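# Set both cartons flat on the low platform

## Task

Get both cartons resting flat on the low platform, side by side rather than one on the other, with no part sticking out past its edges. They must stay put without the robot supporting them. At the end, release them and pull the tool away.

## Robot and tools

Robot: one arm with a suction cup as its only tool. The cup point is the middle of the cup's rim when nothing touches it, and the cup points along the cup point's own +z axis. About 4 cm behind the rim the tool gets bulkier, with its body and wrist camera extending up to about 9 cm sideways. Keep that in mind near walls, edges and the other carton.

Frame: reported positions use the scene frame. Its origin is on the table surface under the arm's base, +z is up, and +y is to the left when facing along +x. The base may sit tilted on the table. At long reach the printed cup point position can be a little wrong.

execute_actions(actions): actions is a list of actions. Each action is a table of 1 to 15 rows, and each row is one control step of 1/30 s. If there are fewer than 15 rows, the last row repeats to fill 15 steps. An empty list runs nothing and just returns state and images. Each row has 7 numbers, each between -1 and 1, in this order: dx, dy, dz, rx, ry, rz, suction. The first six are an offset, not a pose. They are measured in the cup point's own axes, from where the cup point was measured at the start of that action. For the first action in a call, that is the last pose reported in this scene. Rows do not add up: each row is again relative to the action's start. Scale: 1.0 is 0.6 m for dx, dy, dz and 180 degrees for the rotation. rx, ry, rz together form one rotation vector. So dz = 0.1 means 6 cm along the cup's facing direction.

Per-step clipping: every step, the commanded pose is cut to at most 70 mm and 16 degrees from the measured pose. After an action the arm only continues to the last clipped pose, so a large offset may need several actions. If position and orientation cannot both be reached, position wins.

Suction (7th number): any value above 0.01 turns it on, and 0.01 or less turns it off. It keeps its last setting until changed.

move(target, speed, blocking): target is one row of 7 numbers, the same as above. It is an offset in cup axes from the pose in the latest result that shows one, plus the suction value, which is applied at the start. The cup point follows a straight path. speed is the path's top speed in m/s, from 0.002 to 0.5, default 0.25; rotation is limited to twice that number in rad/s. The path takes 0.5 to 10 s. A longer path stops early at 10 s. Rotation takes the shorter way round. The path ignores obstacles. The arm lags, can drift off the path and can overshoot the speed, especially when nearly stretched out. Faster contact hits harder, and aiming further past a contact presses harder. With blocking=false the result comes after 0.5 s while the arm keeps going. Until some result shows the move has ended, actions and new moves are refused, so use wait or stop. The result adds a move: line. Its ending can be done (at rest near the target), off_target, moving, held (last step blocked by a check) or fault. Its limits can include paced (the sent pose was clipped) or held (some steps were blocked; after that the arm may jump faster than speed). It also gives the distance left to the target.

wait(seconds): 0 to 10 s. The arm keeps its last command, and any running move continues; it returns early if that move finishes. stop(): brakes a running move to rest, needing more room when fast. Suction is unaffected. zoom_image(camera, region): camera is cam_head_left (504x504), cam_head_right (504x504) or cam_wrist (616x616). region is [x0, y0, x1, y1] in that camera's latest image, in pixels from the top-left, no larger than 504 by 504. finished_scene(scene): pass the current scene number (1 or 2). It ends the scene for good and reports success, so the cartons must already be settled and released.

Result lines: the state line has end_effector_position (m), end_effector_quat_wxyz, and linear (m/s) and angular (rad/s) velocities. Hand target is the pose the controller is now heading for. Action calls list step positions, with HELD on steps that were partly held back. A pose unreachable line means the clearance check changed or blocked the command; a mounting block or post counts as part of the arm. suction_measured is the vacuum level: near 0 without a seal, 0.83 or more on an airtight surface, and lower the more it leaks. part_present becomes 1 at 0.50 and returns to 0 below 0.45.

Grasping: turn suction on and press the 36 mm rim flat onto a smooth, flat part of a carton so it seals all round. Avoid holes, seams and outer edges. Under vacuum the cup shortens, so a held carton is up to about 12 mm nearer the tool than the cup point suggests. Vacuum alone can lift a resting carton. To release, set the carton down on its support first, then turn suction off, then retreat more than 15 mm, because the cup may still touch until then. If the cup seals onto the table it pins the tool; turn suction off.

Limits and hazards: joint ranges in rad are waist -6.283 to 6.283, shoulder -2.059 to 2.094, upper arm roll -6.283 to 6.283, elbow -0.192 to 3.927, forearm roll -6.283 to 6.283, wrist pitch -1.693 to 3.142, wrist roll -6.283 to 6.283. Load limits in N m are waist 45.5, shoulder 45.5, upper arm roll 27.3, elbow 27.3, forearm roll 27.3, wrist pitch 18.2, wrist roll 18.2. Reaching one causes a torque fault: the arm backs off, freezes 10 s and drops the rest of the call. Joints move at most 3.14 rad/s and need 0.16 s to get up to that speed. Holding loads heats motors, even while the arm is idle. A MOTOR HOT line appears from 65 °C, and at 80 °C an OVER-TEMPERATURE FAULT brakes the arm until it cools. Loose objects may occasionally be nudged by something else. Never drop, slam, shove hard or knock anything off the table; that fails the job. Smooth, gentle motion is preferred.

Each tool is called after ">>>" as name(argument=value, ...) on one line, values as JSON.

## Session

>>> execute_actions(actions=[])

Scene clock: 0.00 s.
end_effector_position=(+0.3993, +0.0200, +0.2753) suction_measured=0.01 part_present=0 end_effector_quat_wxyz=(-0.002, -0.025, +1.000, -0.001) end_effector_velocity=(-0.001, +0.000, -0.001) end_effector_angular_velocity=(+0.000, +0.003, +0.001)
Joint positions: [ 0.003 -0.248  0.003  0.922 -0.001  1.173  2.356]
Joint velocities: [ 0.     0.001  0.    -0.002  0.     0.    -0.001]
Hand target: +0.399, +0.020, +0.275; -0.002, -0.025, +1.000, -0.001

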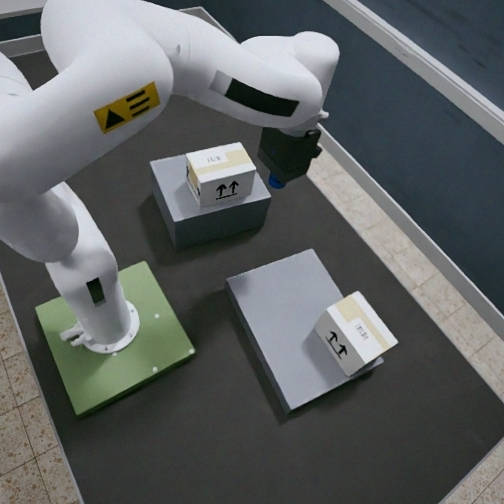

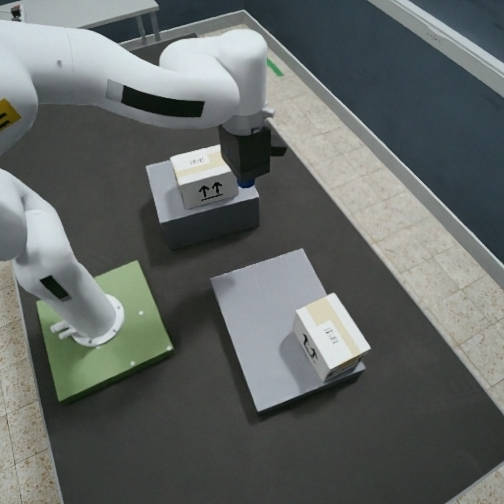

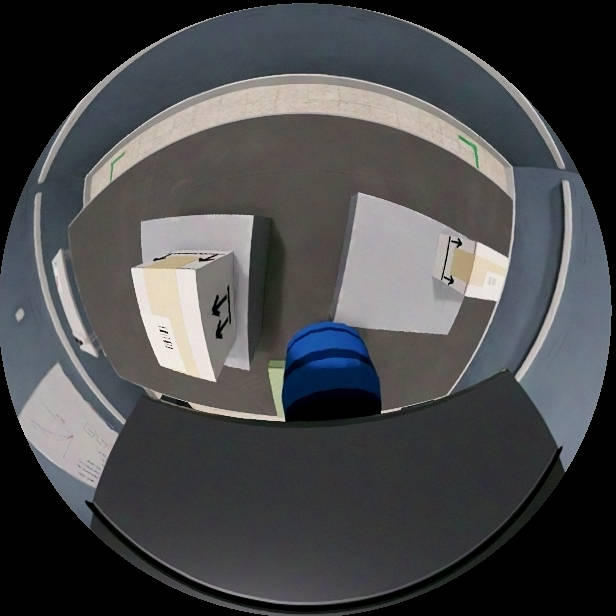

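>>> zoom_image(camera="cam_head_right", region=[240,270,400,430])

>>> move(target=[0.05,0.25,0,0,0,0,0])

Region (240, 270, 400, 430) of cam_head_right's 504x504 image, scaled by 3.150, with more detail than that image has.

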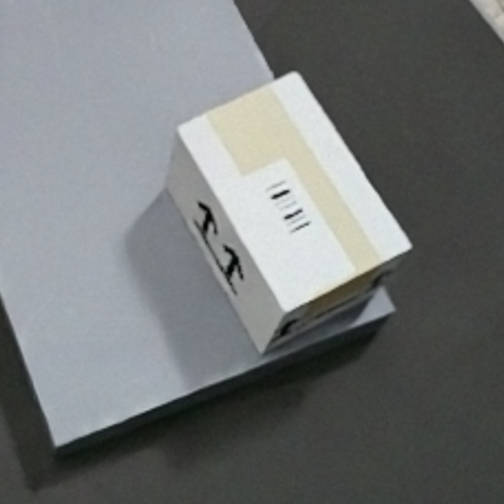

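Scene clock: 2.53 s.
end_effector_position=(+0.3620, +0.1678, +0.2751) suction_measured=0.01 part_present=0 end_effector_quat_wxyz=(-0.002, -0.025, +1.000, -0.002) end_effector_velocity=(-0.000, +0.003, +0.001) end_effector_angular_velocity=(-0.001, -0.002, +0.002)
Joint positions: [ 0.148 -0.257  0.22   0.919  0.059  1.175  2.689]
Joint velocities: [ 0.003  0.001  0.005  0.003 -0.001  0.     0.006]
Hand target: +0.362, +0.168, +0.275; -0.002, -0.025, +1.000, -0.002
Off the commanded pose: 0.001 m, 0 deg.
move: done

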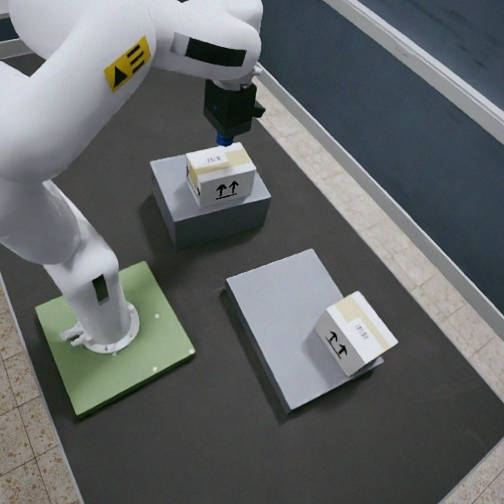

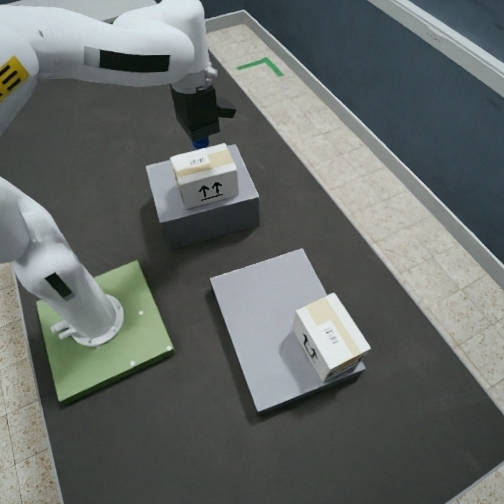

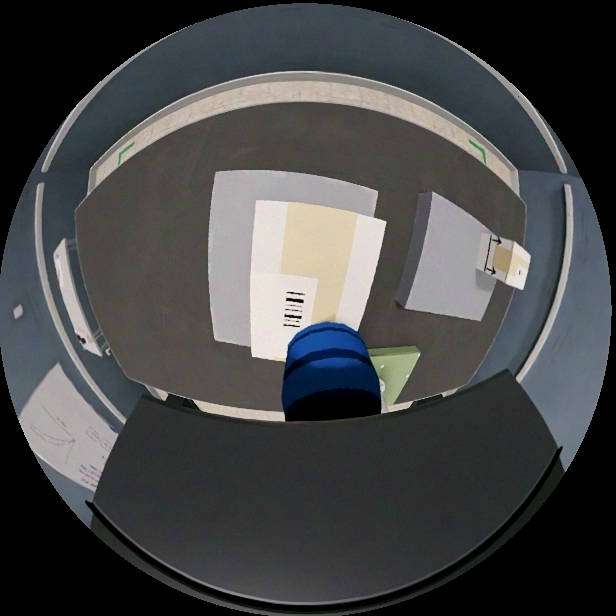

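>>> move(target=[-0.015,0.022,0.075,0,0,0,1], speed=0.05)

Scene clock: 5.20 s.
end_effector_position=(+0.3704, +0.1814, +0.2304) suction_measured=0.01 part_present=0 end_effector_quat_wxyz=(-0.001, -0.025, +1.000, -0.002) end_effector_velocity=(+0.001, +0.001, -0.001) end_effector_angular_velocity=(+0.001, -0.002, -0.001)
Joint positions: [ 0.156 -0.173  0.244  0.869  0.047  1.04   2.723]
Joint velocities: [-0.001  0.004  0.001 -0.    -0.001 -0.007  0.002]
Hand target: +0.370, +0.181, +0.230; -0.002, -0.025, +1.000, -0.002
Off the commanded pose: 0.000 m, 0 deg.
move: done

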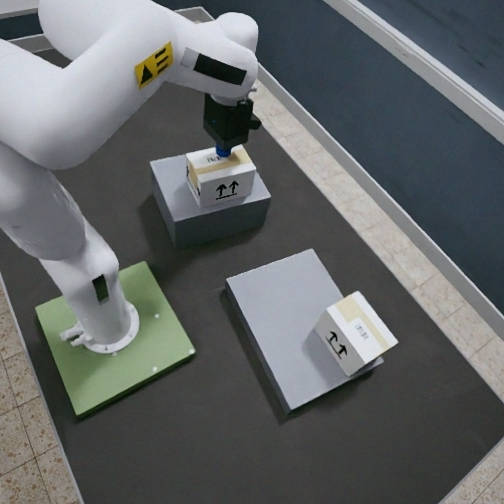

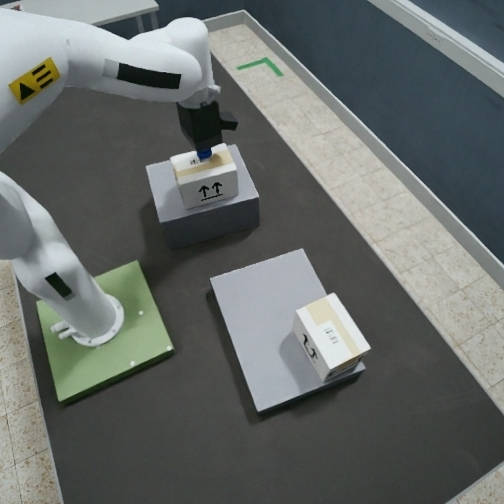

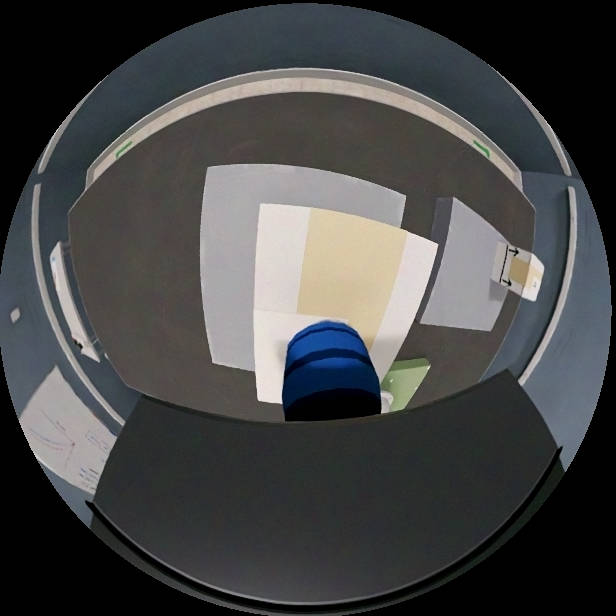

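>>> move(target=[0,-0.008,0.052,0,0,0,1], speed=0.025)

Scene clock: 7.63 s.
end_effector_position=(+0.3706, +0.1766, +0.1995) suction_measured=1.00 part_present=1 end_effector_quat_wxyz=(-0.001, -0.025, +1.000, -0.001) end_effector_velocity=(+0.001, -0.000, -0.002) end_effector_angular_velocity=(+0.000, -0.003, -0.000)
Joint positions: [ 0.151 -0.139  0.243  0.808  0.04   0.946  2.718]
Joint velocities: [-0.     0.004 -0.001 -0.003 -0.002 -0.01   0.   ]
Hand target: +0.371, +0.177, +0.199; -0.001, -0.025, +1.000, -0.001
Off the commanded pose: 0.000 m, 0 deg.
move: done

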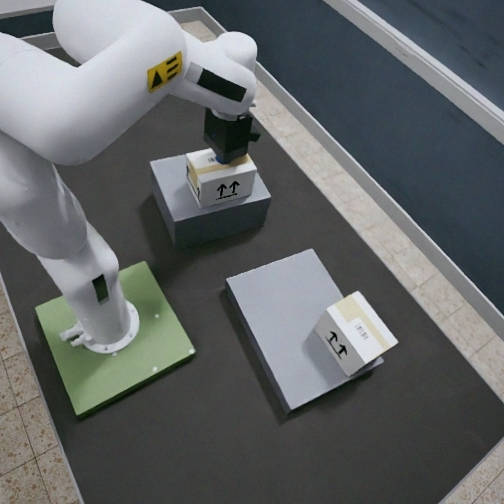

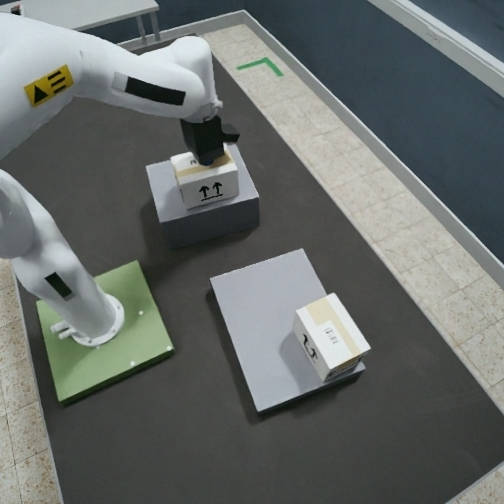

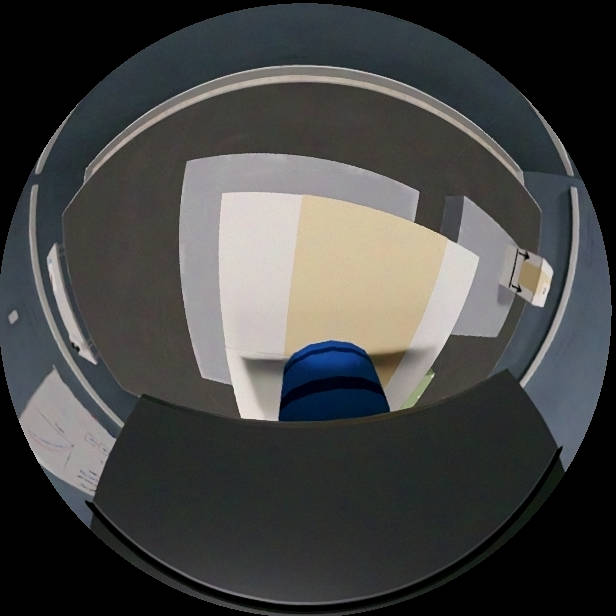

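>>> move(target=[0,0,-0.05,0,0,0,1], speed=0.08)

>>> move(target=[0,-0.485,0,0,0,0,1], speed=0.2)

>>> move(target=[0,0,0.12,0,0,0,1], speed=0.08)

Scene clock: 11.00 s.
end_effector_position=(+0.3705, +0.1766, +0.2290) suction_measured=1.00 part_present=1 end_effector_quat_wxyz=(-0.002, -0.025, +1.000, -0.002) end_effector_velocity=(-0.000, +0.000, +0.002) end_effector_angular_velocity=(+0.001, +0.002, -0.001)
Joint positions: [ 0.151 -0.178  0.238  0.86   0.047  1.036  2.712]
Joint velocities: [ 0.001 -0.001 -0.001  0.006  0.002  0.008  0.   ]
Hand target: +0.371, +0.177, +0.229; -0.001, -0.025, +1.000, -0.001
Off the commanded pose: 0.001 m, 0 deg.
move: done

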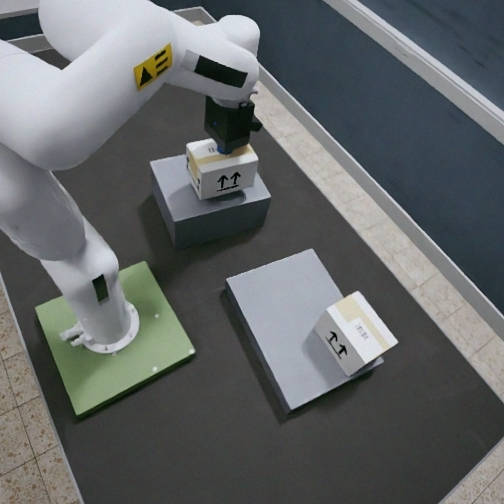

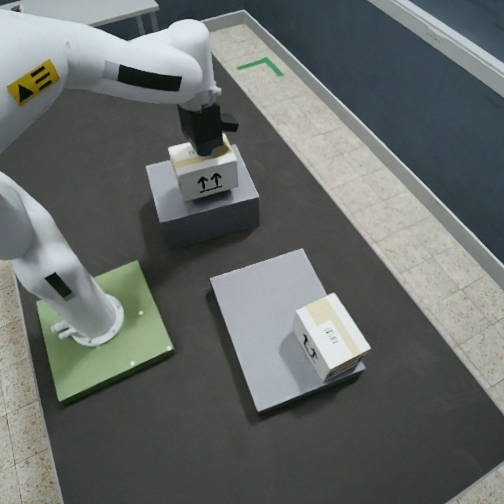

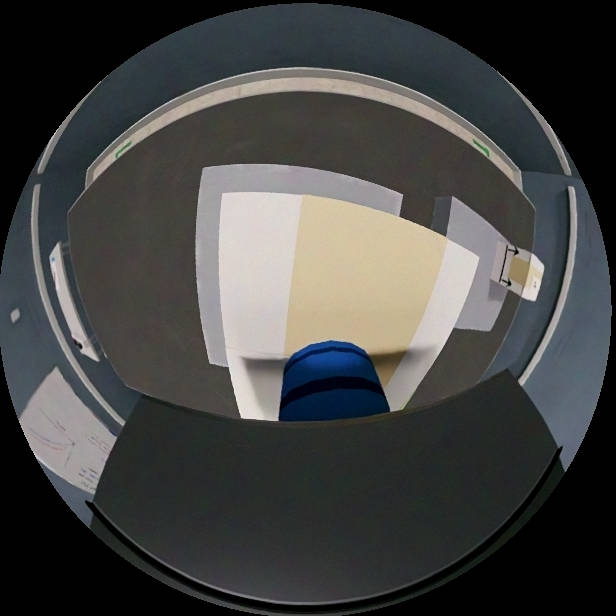

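Scene clock: 13.03 s.
end_effector_position=(+0.3847, -0.1135, +0.2293) suction_measured=1.00 part_present=1 end_effector_quat_wxyz=(-0.002, -0.025, +1.000, -0.001) end_effector_velocity=(+0.000, -0.003, -0.000) end_effector_angular_velocity=(+0.003, +0.001, -0.002)
Joint positions: [-0.138 -0.207 -0.184  0.829 -0.046  1.037  2.056]
Joint velocities: [-0.003  0.005 -0.005  0.005  0.002  0.001 -0.007]
Hand target: +0.385, -0.114, +0.229; -0.002, -0.025, +1.000, -0.001
Off the commanded pose: 0.001 m, 0 deg.
move: done

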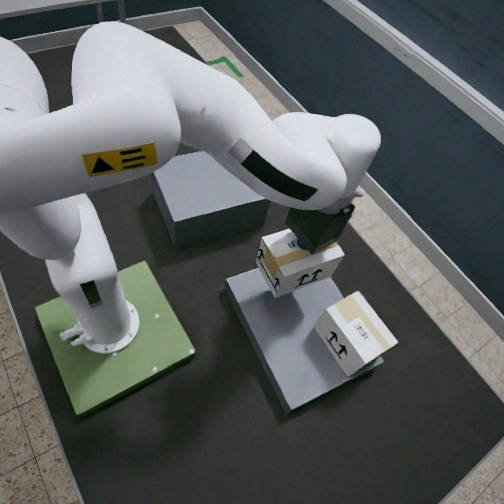

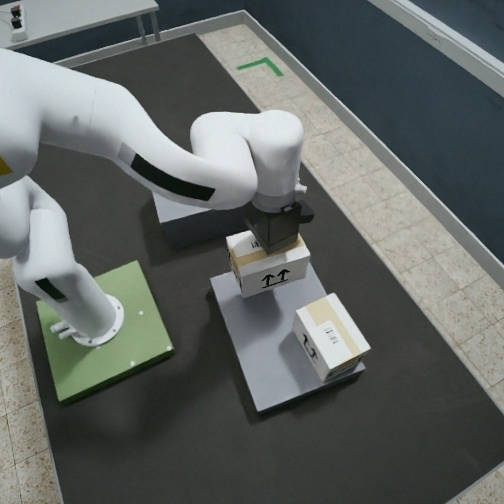

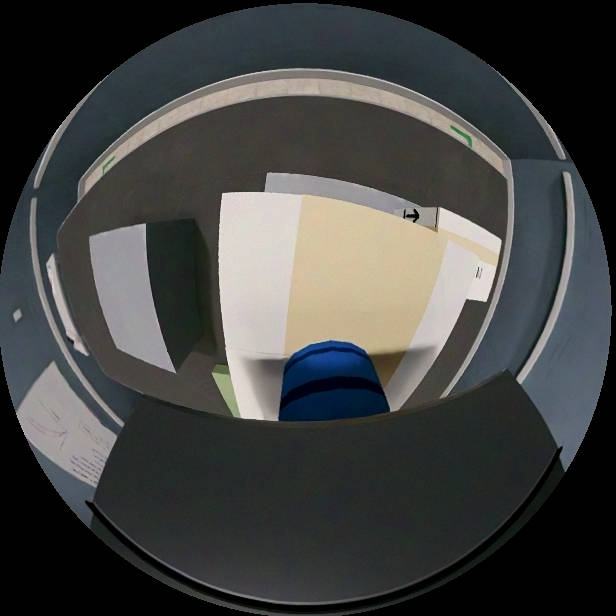

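Scene clock: 14.37 s.
end_effector_position=(+0.3848, -0.1136, +0.1576) suction_measured=1.00 part_present=1 end_effector_quat_wxyz=(-0.002, -0.026, +1.000, -0.001) end_effector_velocity=(-0.000, +0.000, -0.003) end_effector_angular_velocity=(+0.000, +0.001, +0.001)
Joint positions: [-0.137 -0.097 -0.194  0.715 -0.028  0.814  2.04 ]
Joint velocities: [-0.     0.005 -0.    -0.003  0.001 -0.007 -0.001]
Hand target: +0.385, -0.114, +0.157; -0.002, -0.026, +1.000, -0.001
Off the commanded pose: 0.001 m, 0 deg.
move: done

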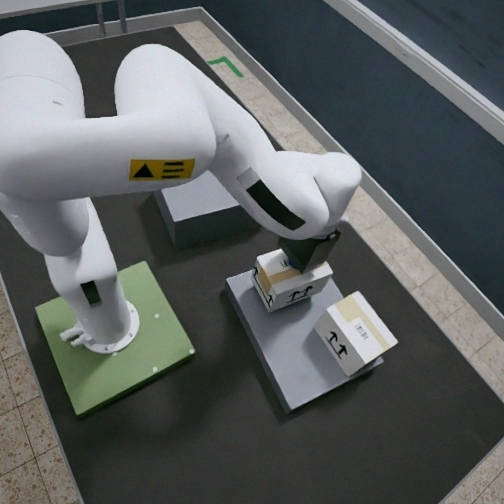

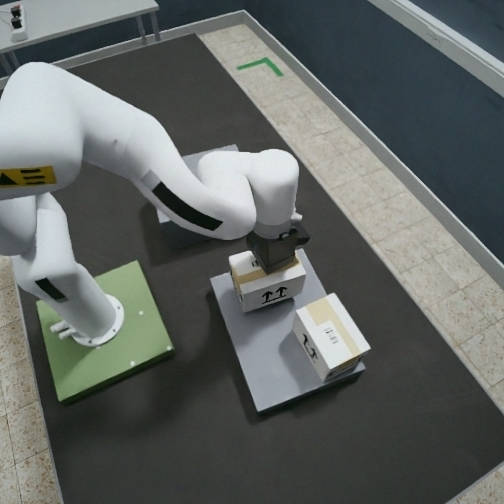

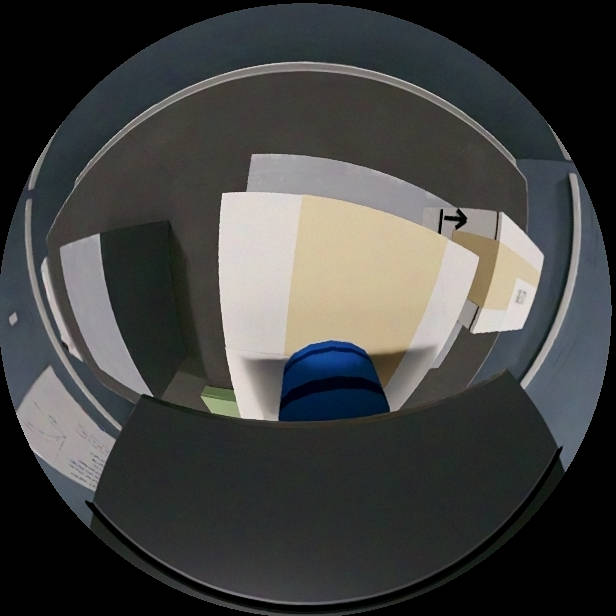

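>>> move(target=[0,-0.012,0.04,0,0,0,1], speed=0.025)

Scene clock: 16.90 s.
end_effector_position=(+0.3852, -0.1207, +0.1338) suction_measured=1.00 part_present=1 end_effector_quat_wxyz=(-0.002, -0.026, +1.000, -0.001) end_effector_velocity=(+0.001, +0.001, -0.001) end_effector_angular_velocity=(+0.000, -0.002, +0.005)
Joint positions: [-0.143 -0.04  -0.205  0.697 -0.014  0.739  2.012]
Joint velocities: [ 0.     0.003  0.002 -0.001  0.002 -0.005 -0.004]
Hand target: +0.385, -0.121, +0.134; -0.002, -0.026, +1.000, -0.001
Off the commanded pose: 0.000 m, 0 deg.
move: done

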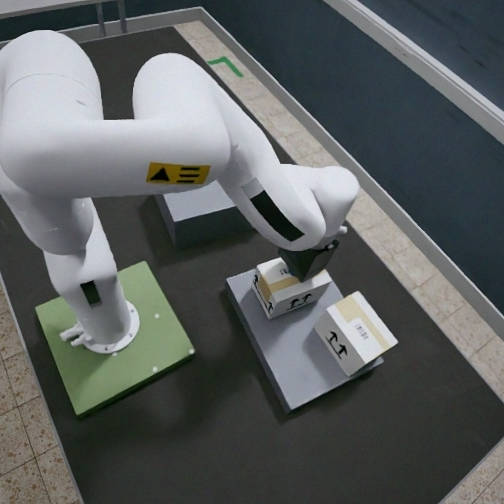

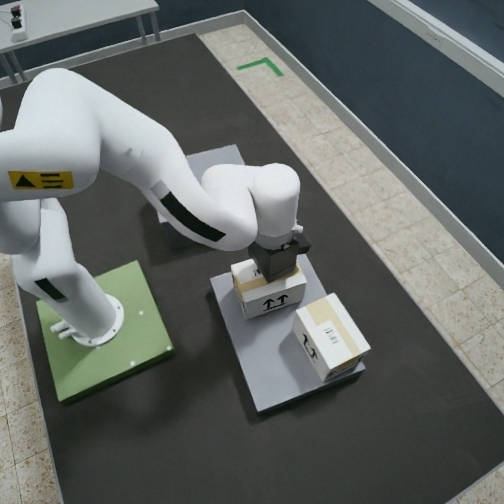

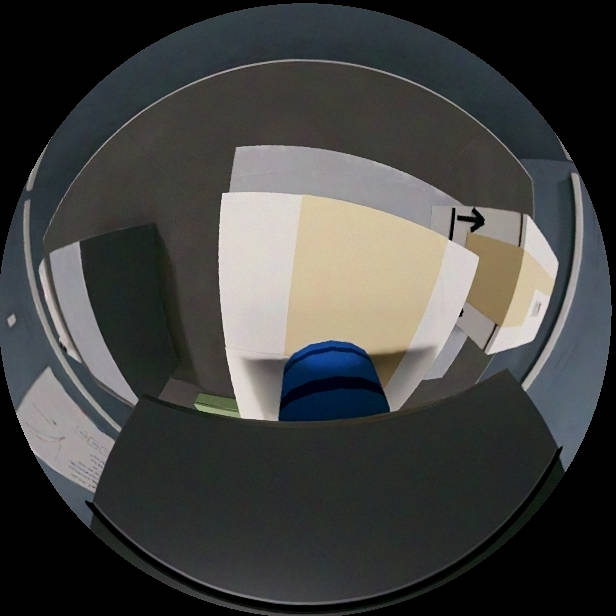

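>>> move(target=[0,0,0.015,0,0,0,1], speed=0.015)

Scene clock: 18.77 s.
end_effector_position=(+0.3855, -0.1208, +0.1257) suction_measured=1.00 part_present=1 end_effector_quat_wxyz=(-0.001, -0.026, +1.000, -0.001) end_effector_velocity=(-0.000, +0.001, -0.001) end_effector_angular_velocity=(+0.002, -0.001, -0.001)
Joint positions: [-0.143 -0.021 -0.205  0.689 -0.008  0.712  2.008]
Joint velocities: [ 0.001  0.001  0.001 -0.003  0.004 -0.004 -0.001]
Hand target: +0.385, -0.121, +0.125; -0.002, -0.026, +1.000, -0.001
Off the commanded pose: 0.001 m, 0 deg.
move: done

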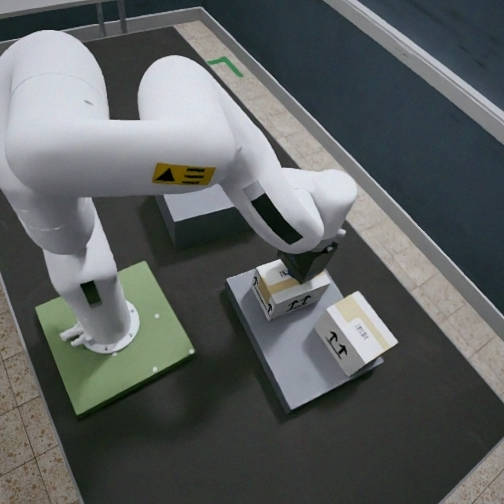

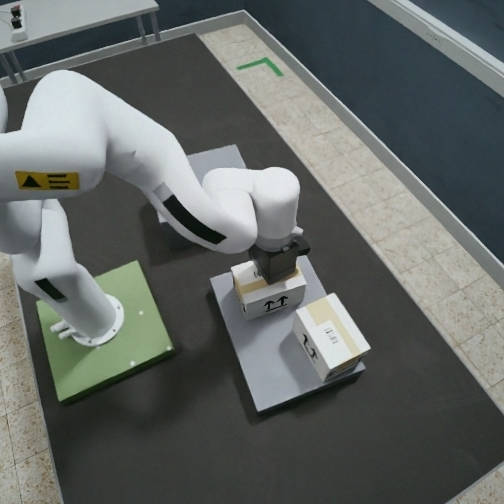

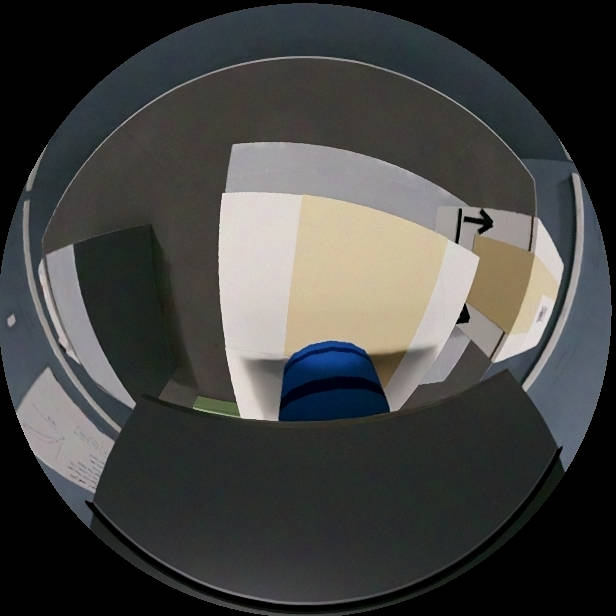

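Probably just touching; confirm.

>>> execute_actions(actions=[[[0,0,0.006,0,0,0,1]]])

Scene clock: 20.67 s.
end_effector_position=(+0.3873, -0.1212, +0.1242) suction_measured=1.00 part_present=1 end_effector_quat_wxyz=(+0.001, -0.026, +1.000, -0.001) end_effector_velocity=(-0.002, +0.001, -0.002) end_effector_angular_velocity=(+0.002, +0.006, +0.002)
Joint positions: [-0.143 -0.015 -0.205  0.689 -0.006  0.7    2.006]
Joint velocities: [ 0.     0.002  0.    -0.004  0.    -0.001 -0.001]
Hand target: +0.386, -0.121, +0.122; -0.001, -0.026, +1.000, -0.001
Off the commanded pose: 0.003 m, 0 deg.
Step readings (end_effector_position):
0: (+0.3857, -0.1208, +0.1252)
1: (+0.3859, -0.1209, +0.1251)
2: (+0.3862, -0.1209, +0.1250)
4: (+0.3870, -0.1211, +0.1248)
8: (+0.3875, -0.1213, +0.1245)
15: end_effector_position above

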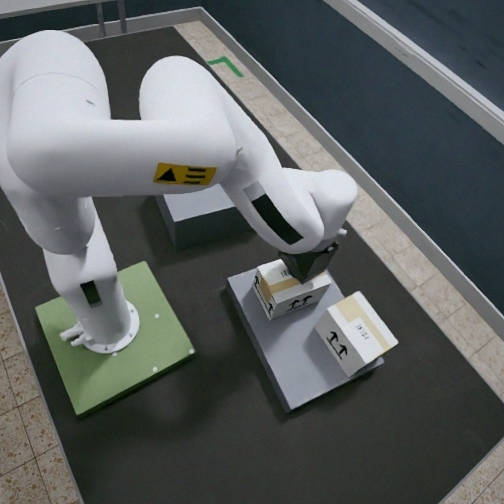

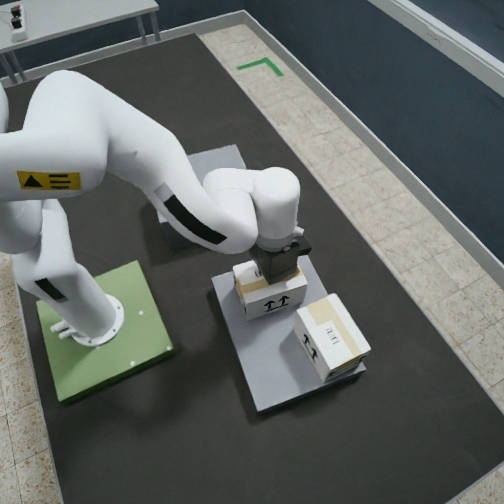

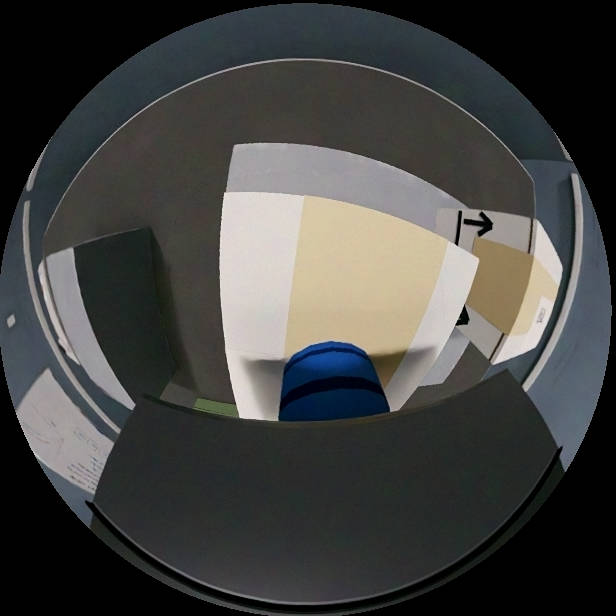

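>>> execute_actions(actions=[[[0,0,-0.005,0,0,0,0]]])

>>> move(target=[0,0,-0.25,0,0,0,0], speed=0.15)

Scene clock: 22.93 s.
end_effector_position=(+0.3861, -0.1209, +0.1256) suction_measured=0.01 part_present=0 end_effector_quat_wxyz=(-0.001, -0.026, +1.000, -0.001) end_effector_velocity=(+0.004, -0.001, +0.007) end_effector_angular_velocity=(-0.003, -0.012, +0.002)
Joint positions: [-0.143 -0.02  -0.205  0.69  -0.008  0.71   2.008]
Joint velocities: [ 0.    -0.01   0.     0.009 -0.001  0.006  0.   ]
Hand target: +0.387, -0.121, +0.127; +0.001, -0.026, +1.000, -0.001
Off the commanded pose: 0.002 m, 0 deg.
Step readings (end_effector_position):
0: (+0.3870, -0.1211, +0.1240)
1: (+0.3870, -0.1211, +0.1240)
2: (+0.3871, -0.1211, +0.1244)
4: (+0.3870, -0.1211, +0.1248)
8: (+0.3867, -0.1211, +0.1250)
15: end_effector_position above

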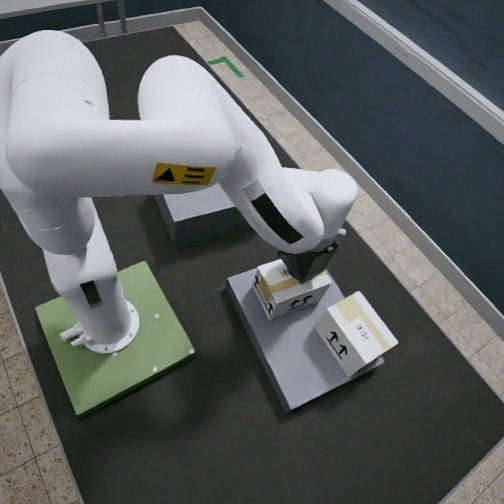

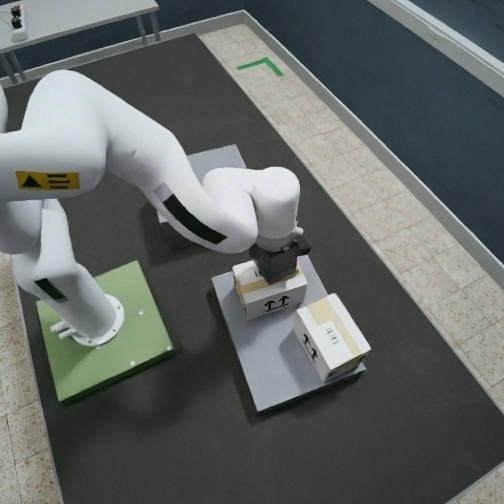

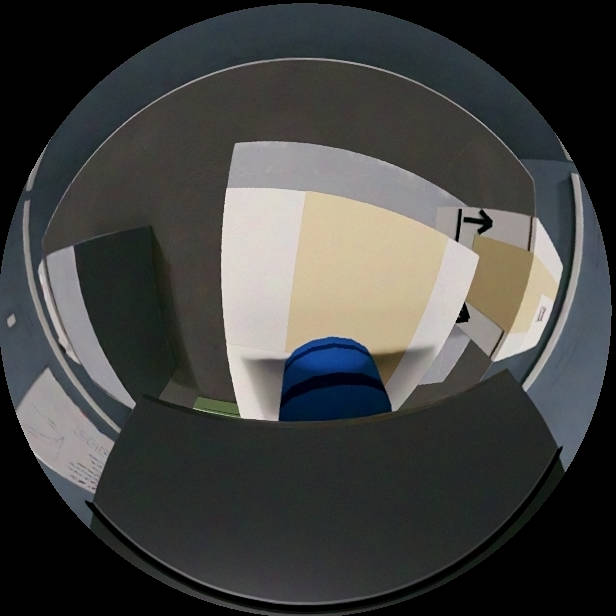

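Scene clock: 24.43 s.
end_effector_position=(+0.3855, -0.1207, +0.2752) suction_measured=0.01 part_present=0 end_effector_quat_wxyz=(-0.001, -0.025, +1.000, -0.001) end_effector_velocity=(+0.001, -0.001, +0.005) end_effector_angular_velocity=(-0.002, -0.004, -0.000)
Joint positions: [-0.143 -0.24  -0.188  0.933 -0.051  1.17   2.045]
Joint velocities: [ 0.001 -0.002 -0.001  0.01  -0.001  0.008  0.   ]
Hand target: +0.386, -0.121, +0.276; -0.001, -0.025, +1.000, -0.001
Off the commanded pose: 0.001 m, 0 deg.
move: done

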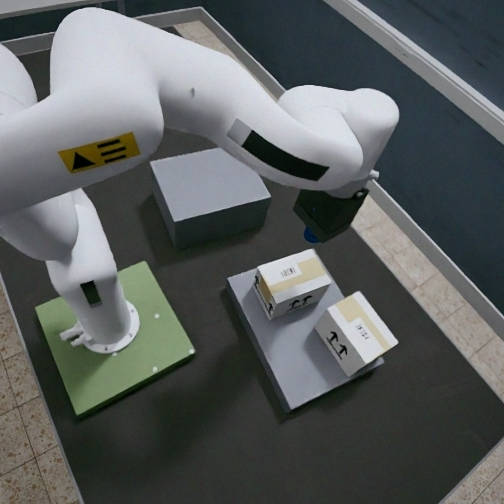

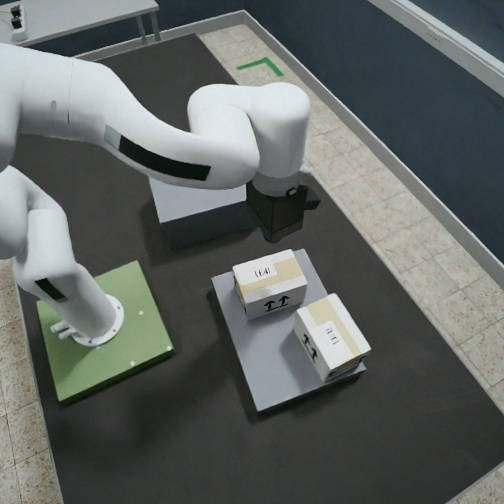

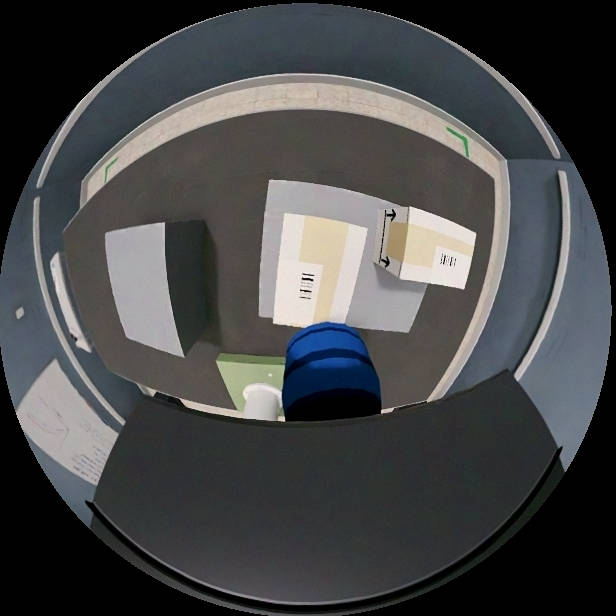

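>>> finished_scene(scene=2)

The scene is finished: the task was done.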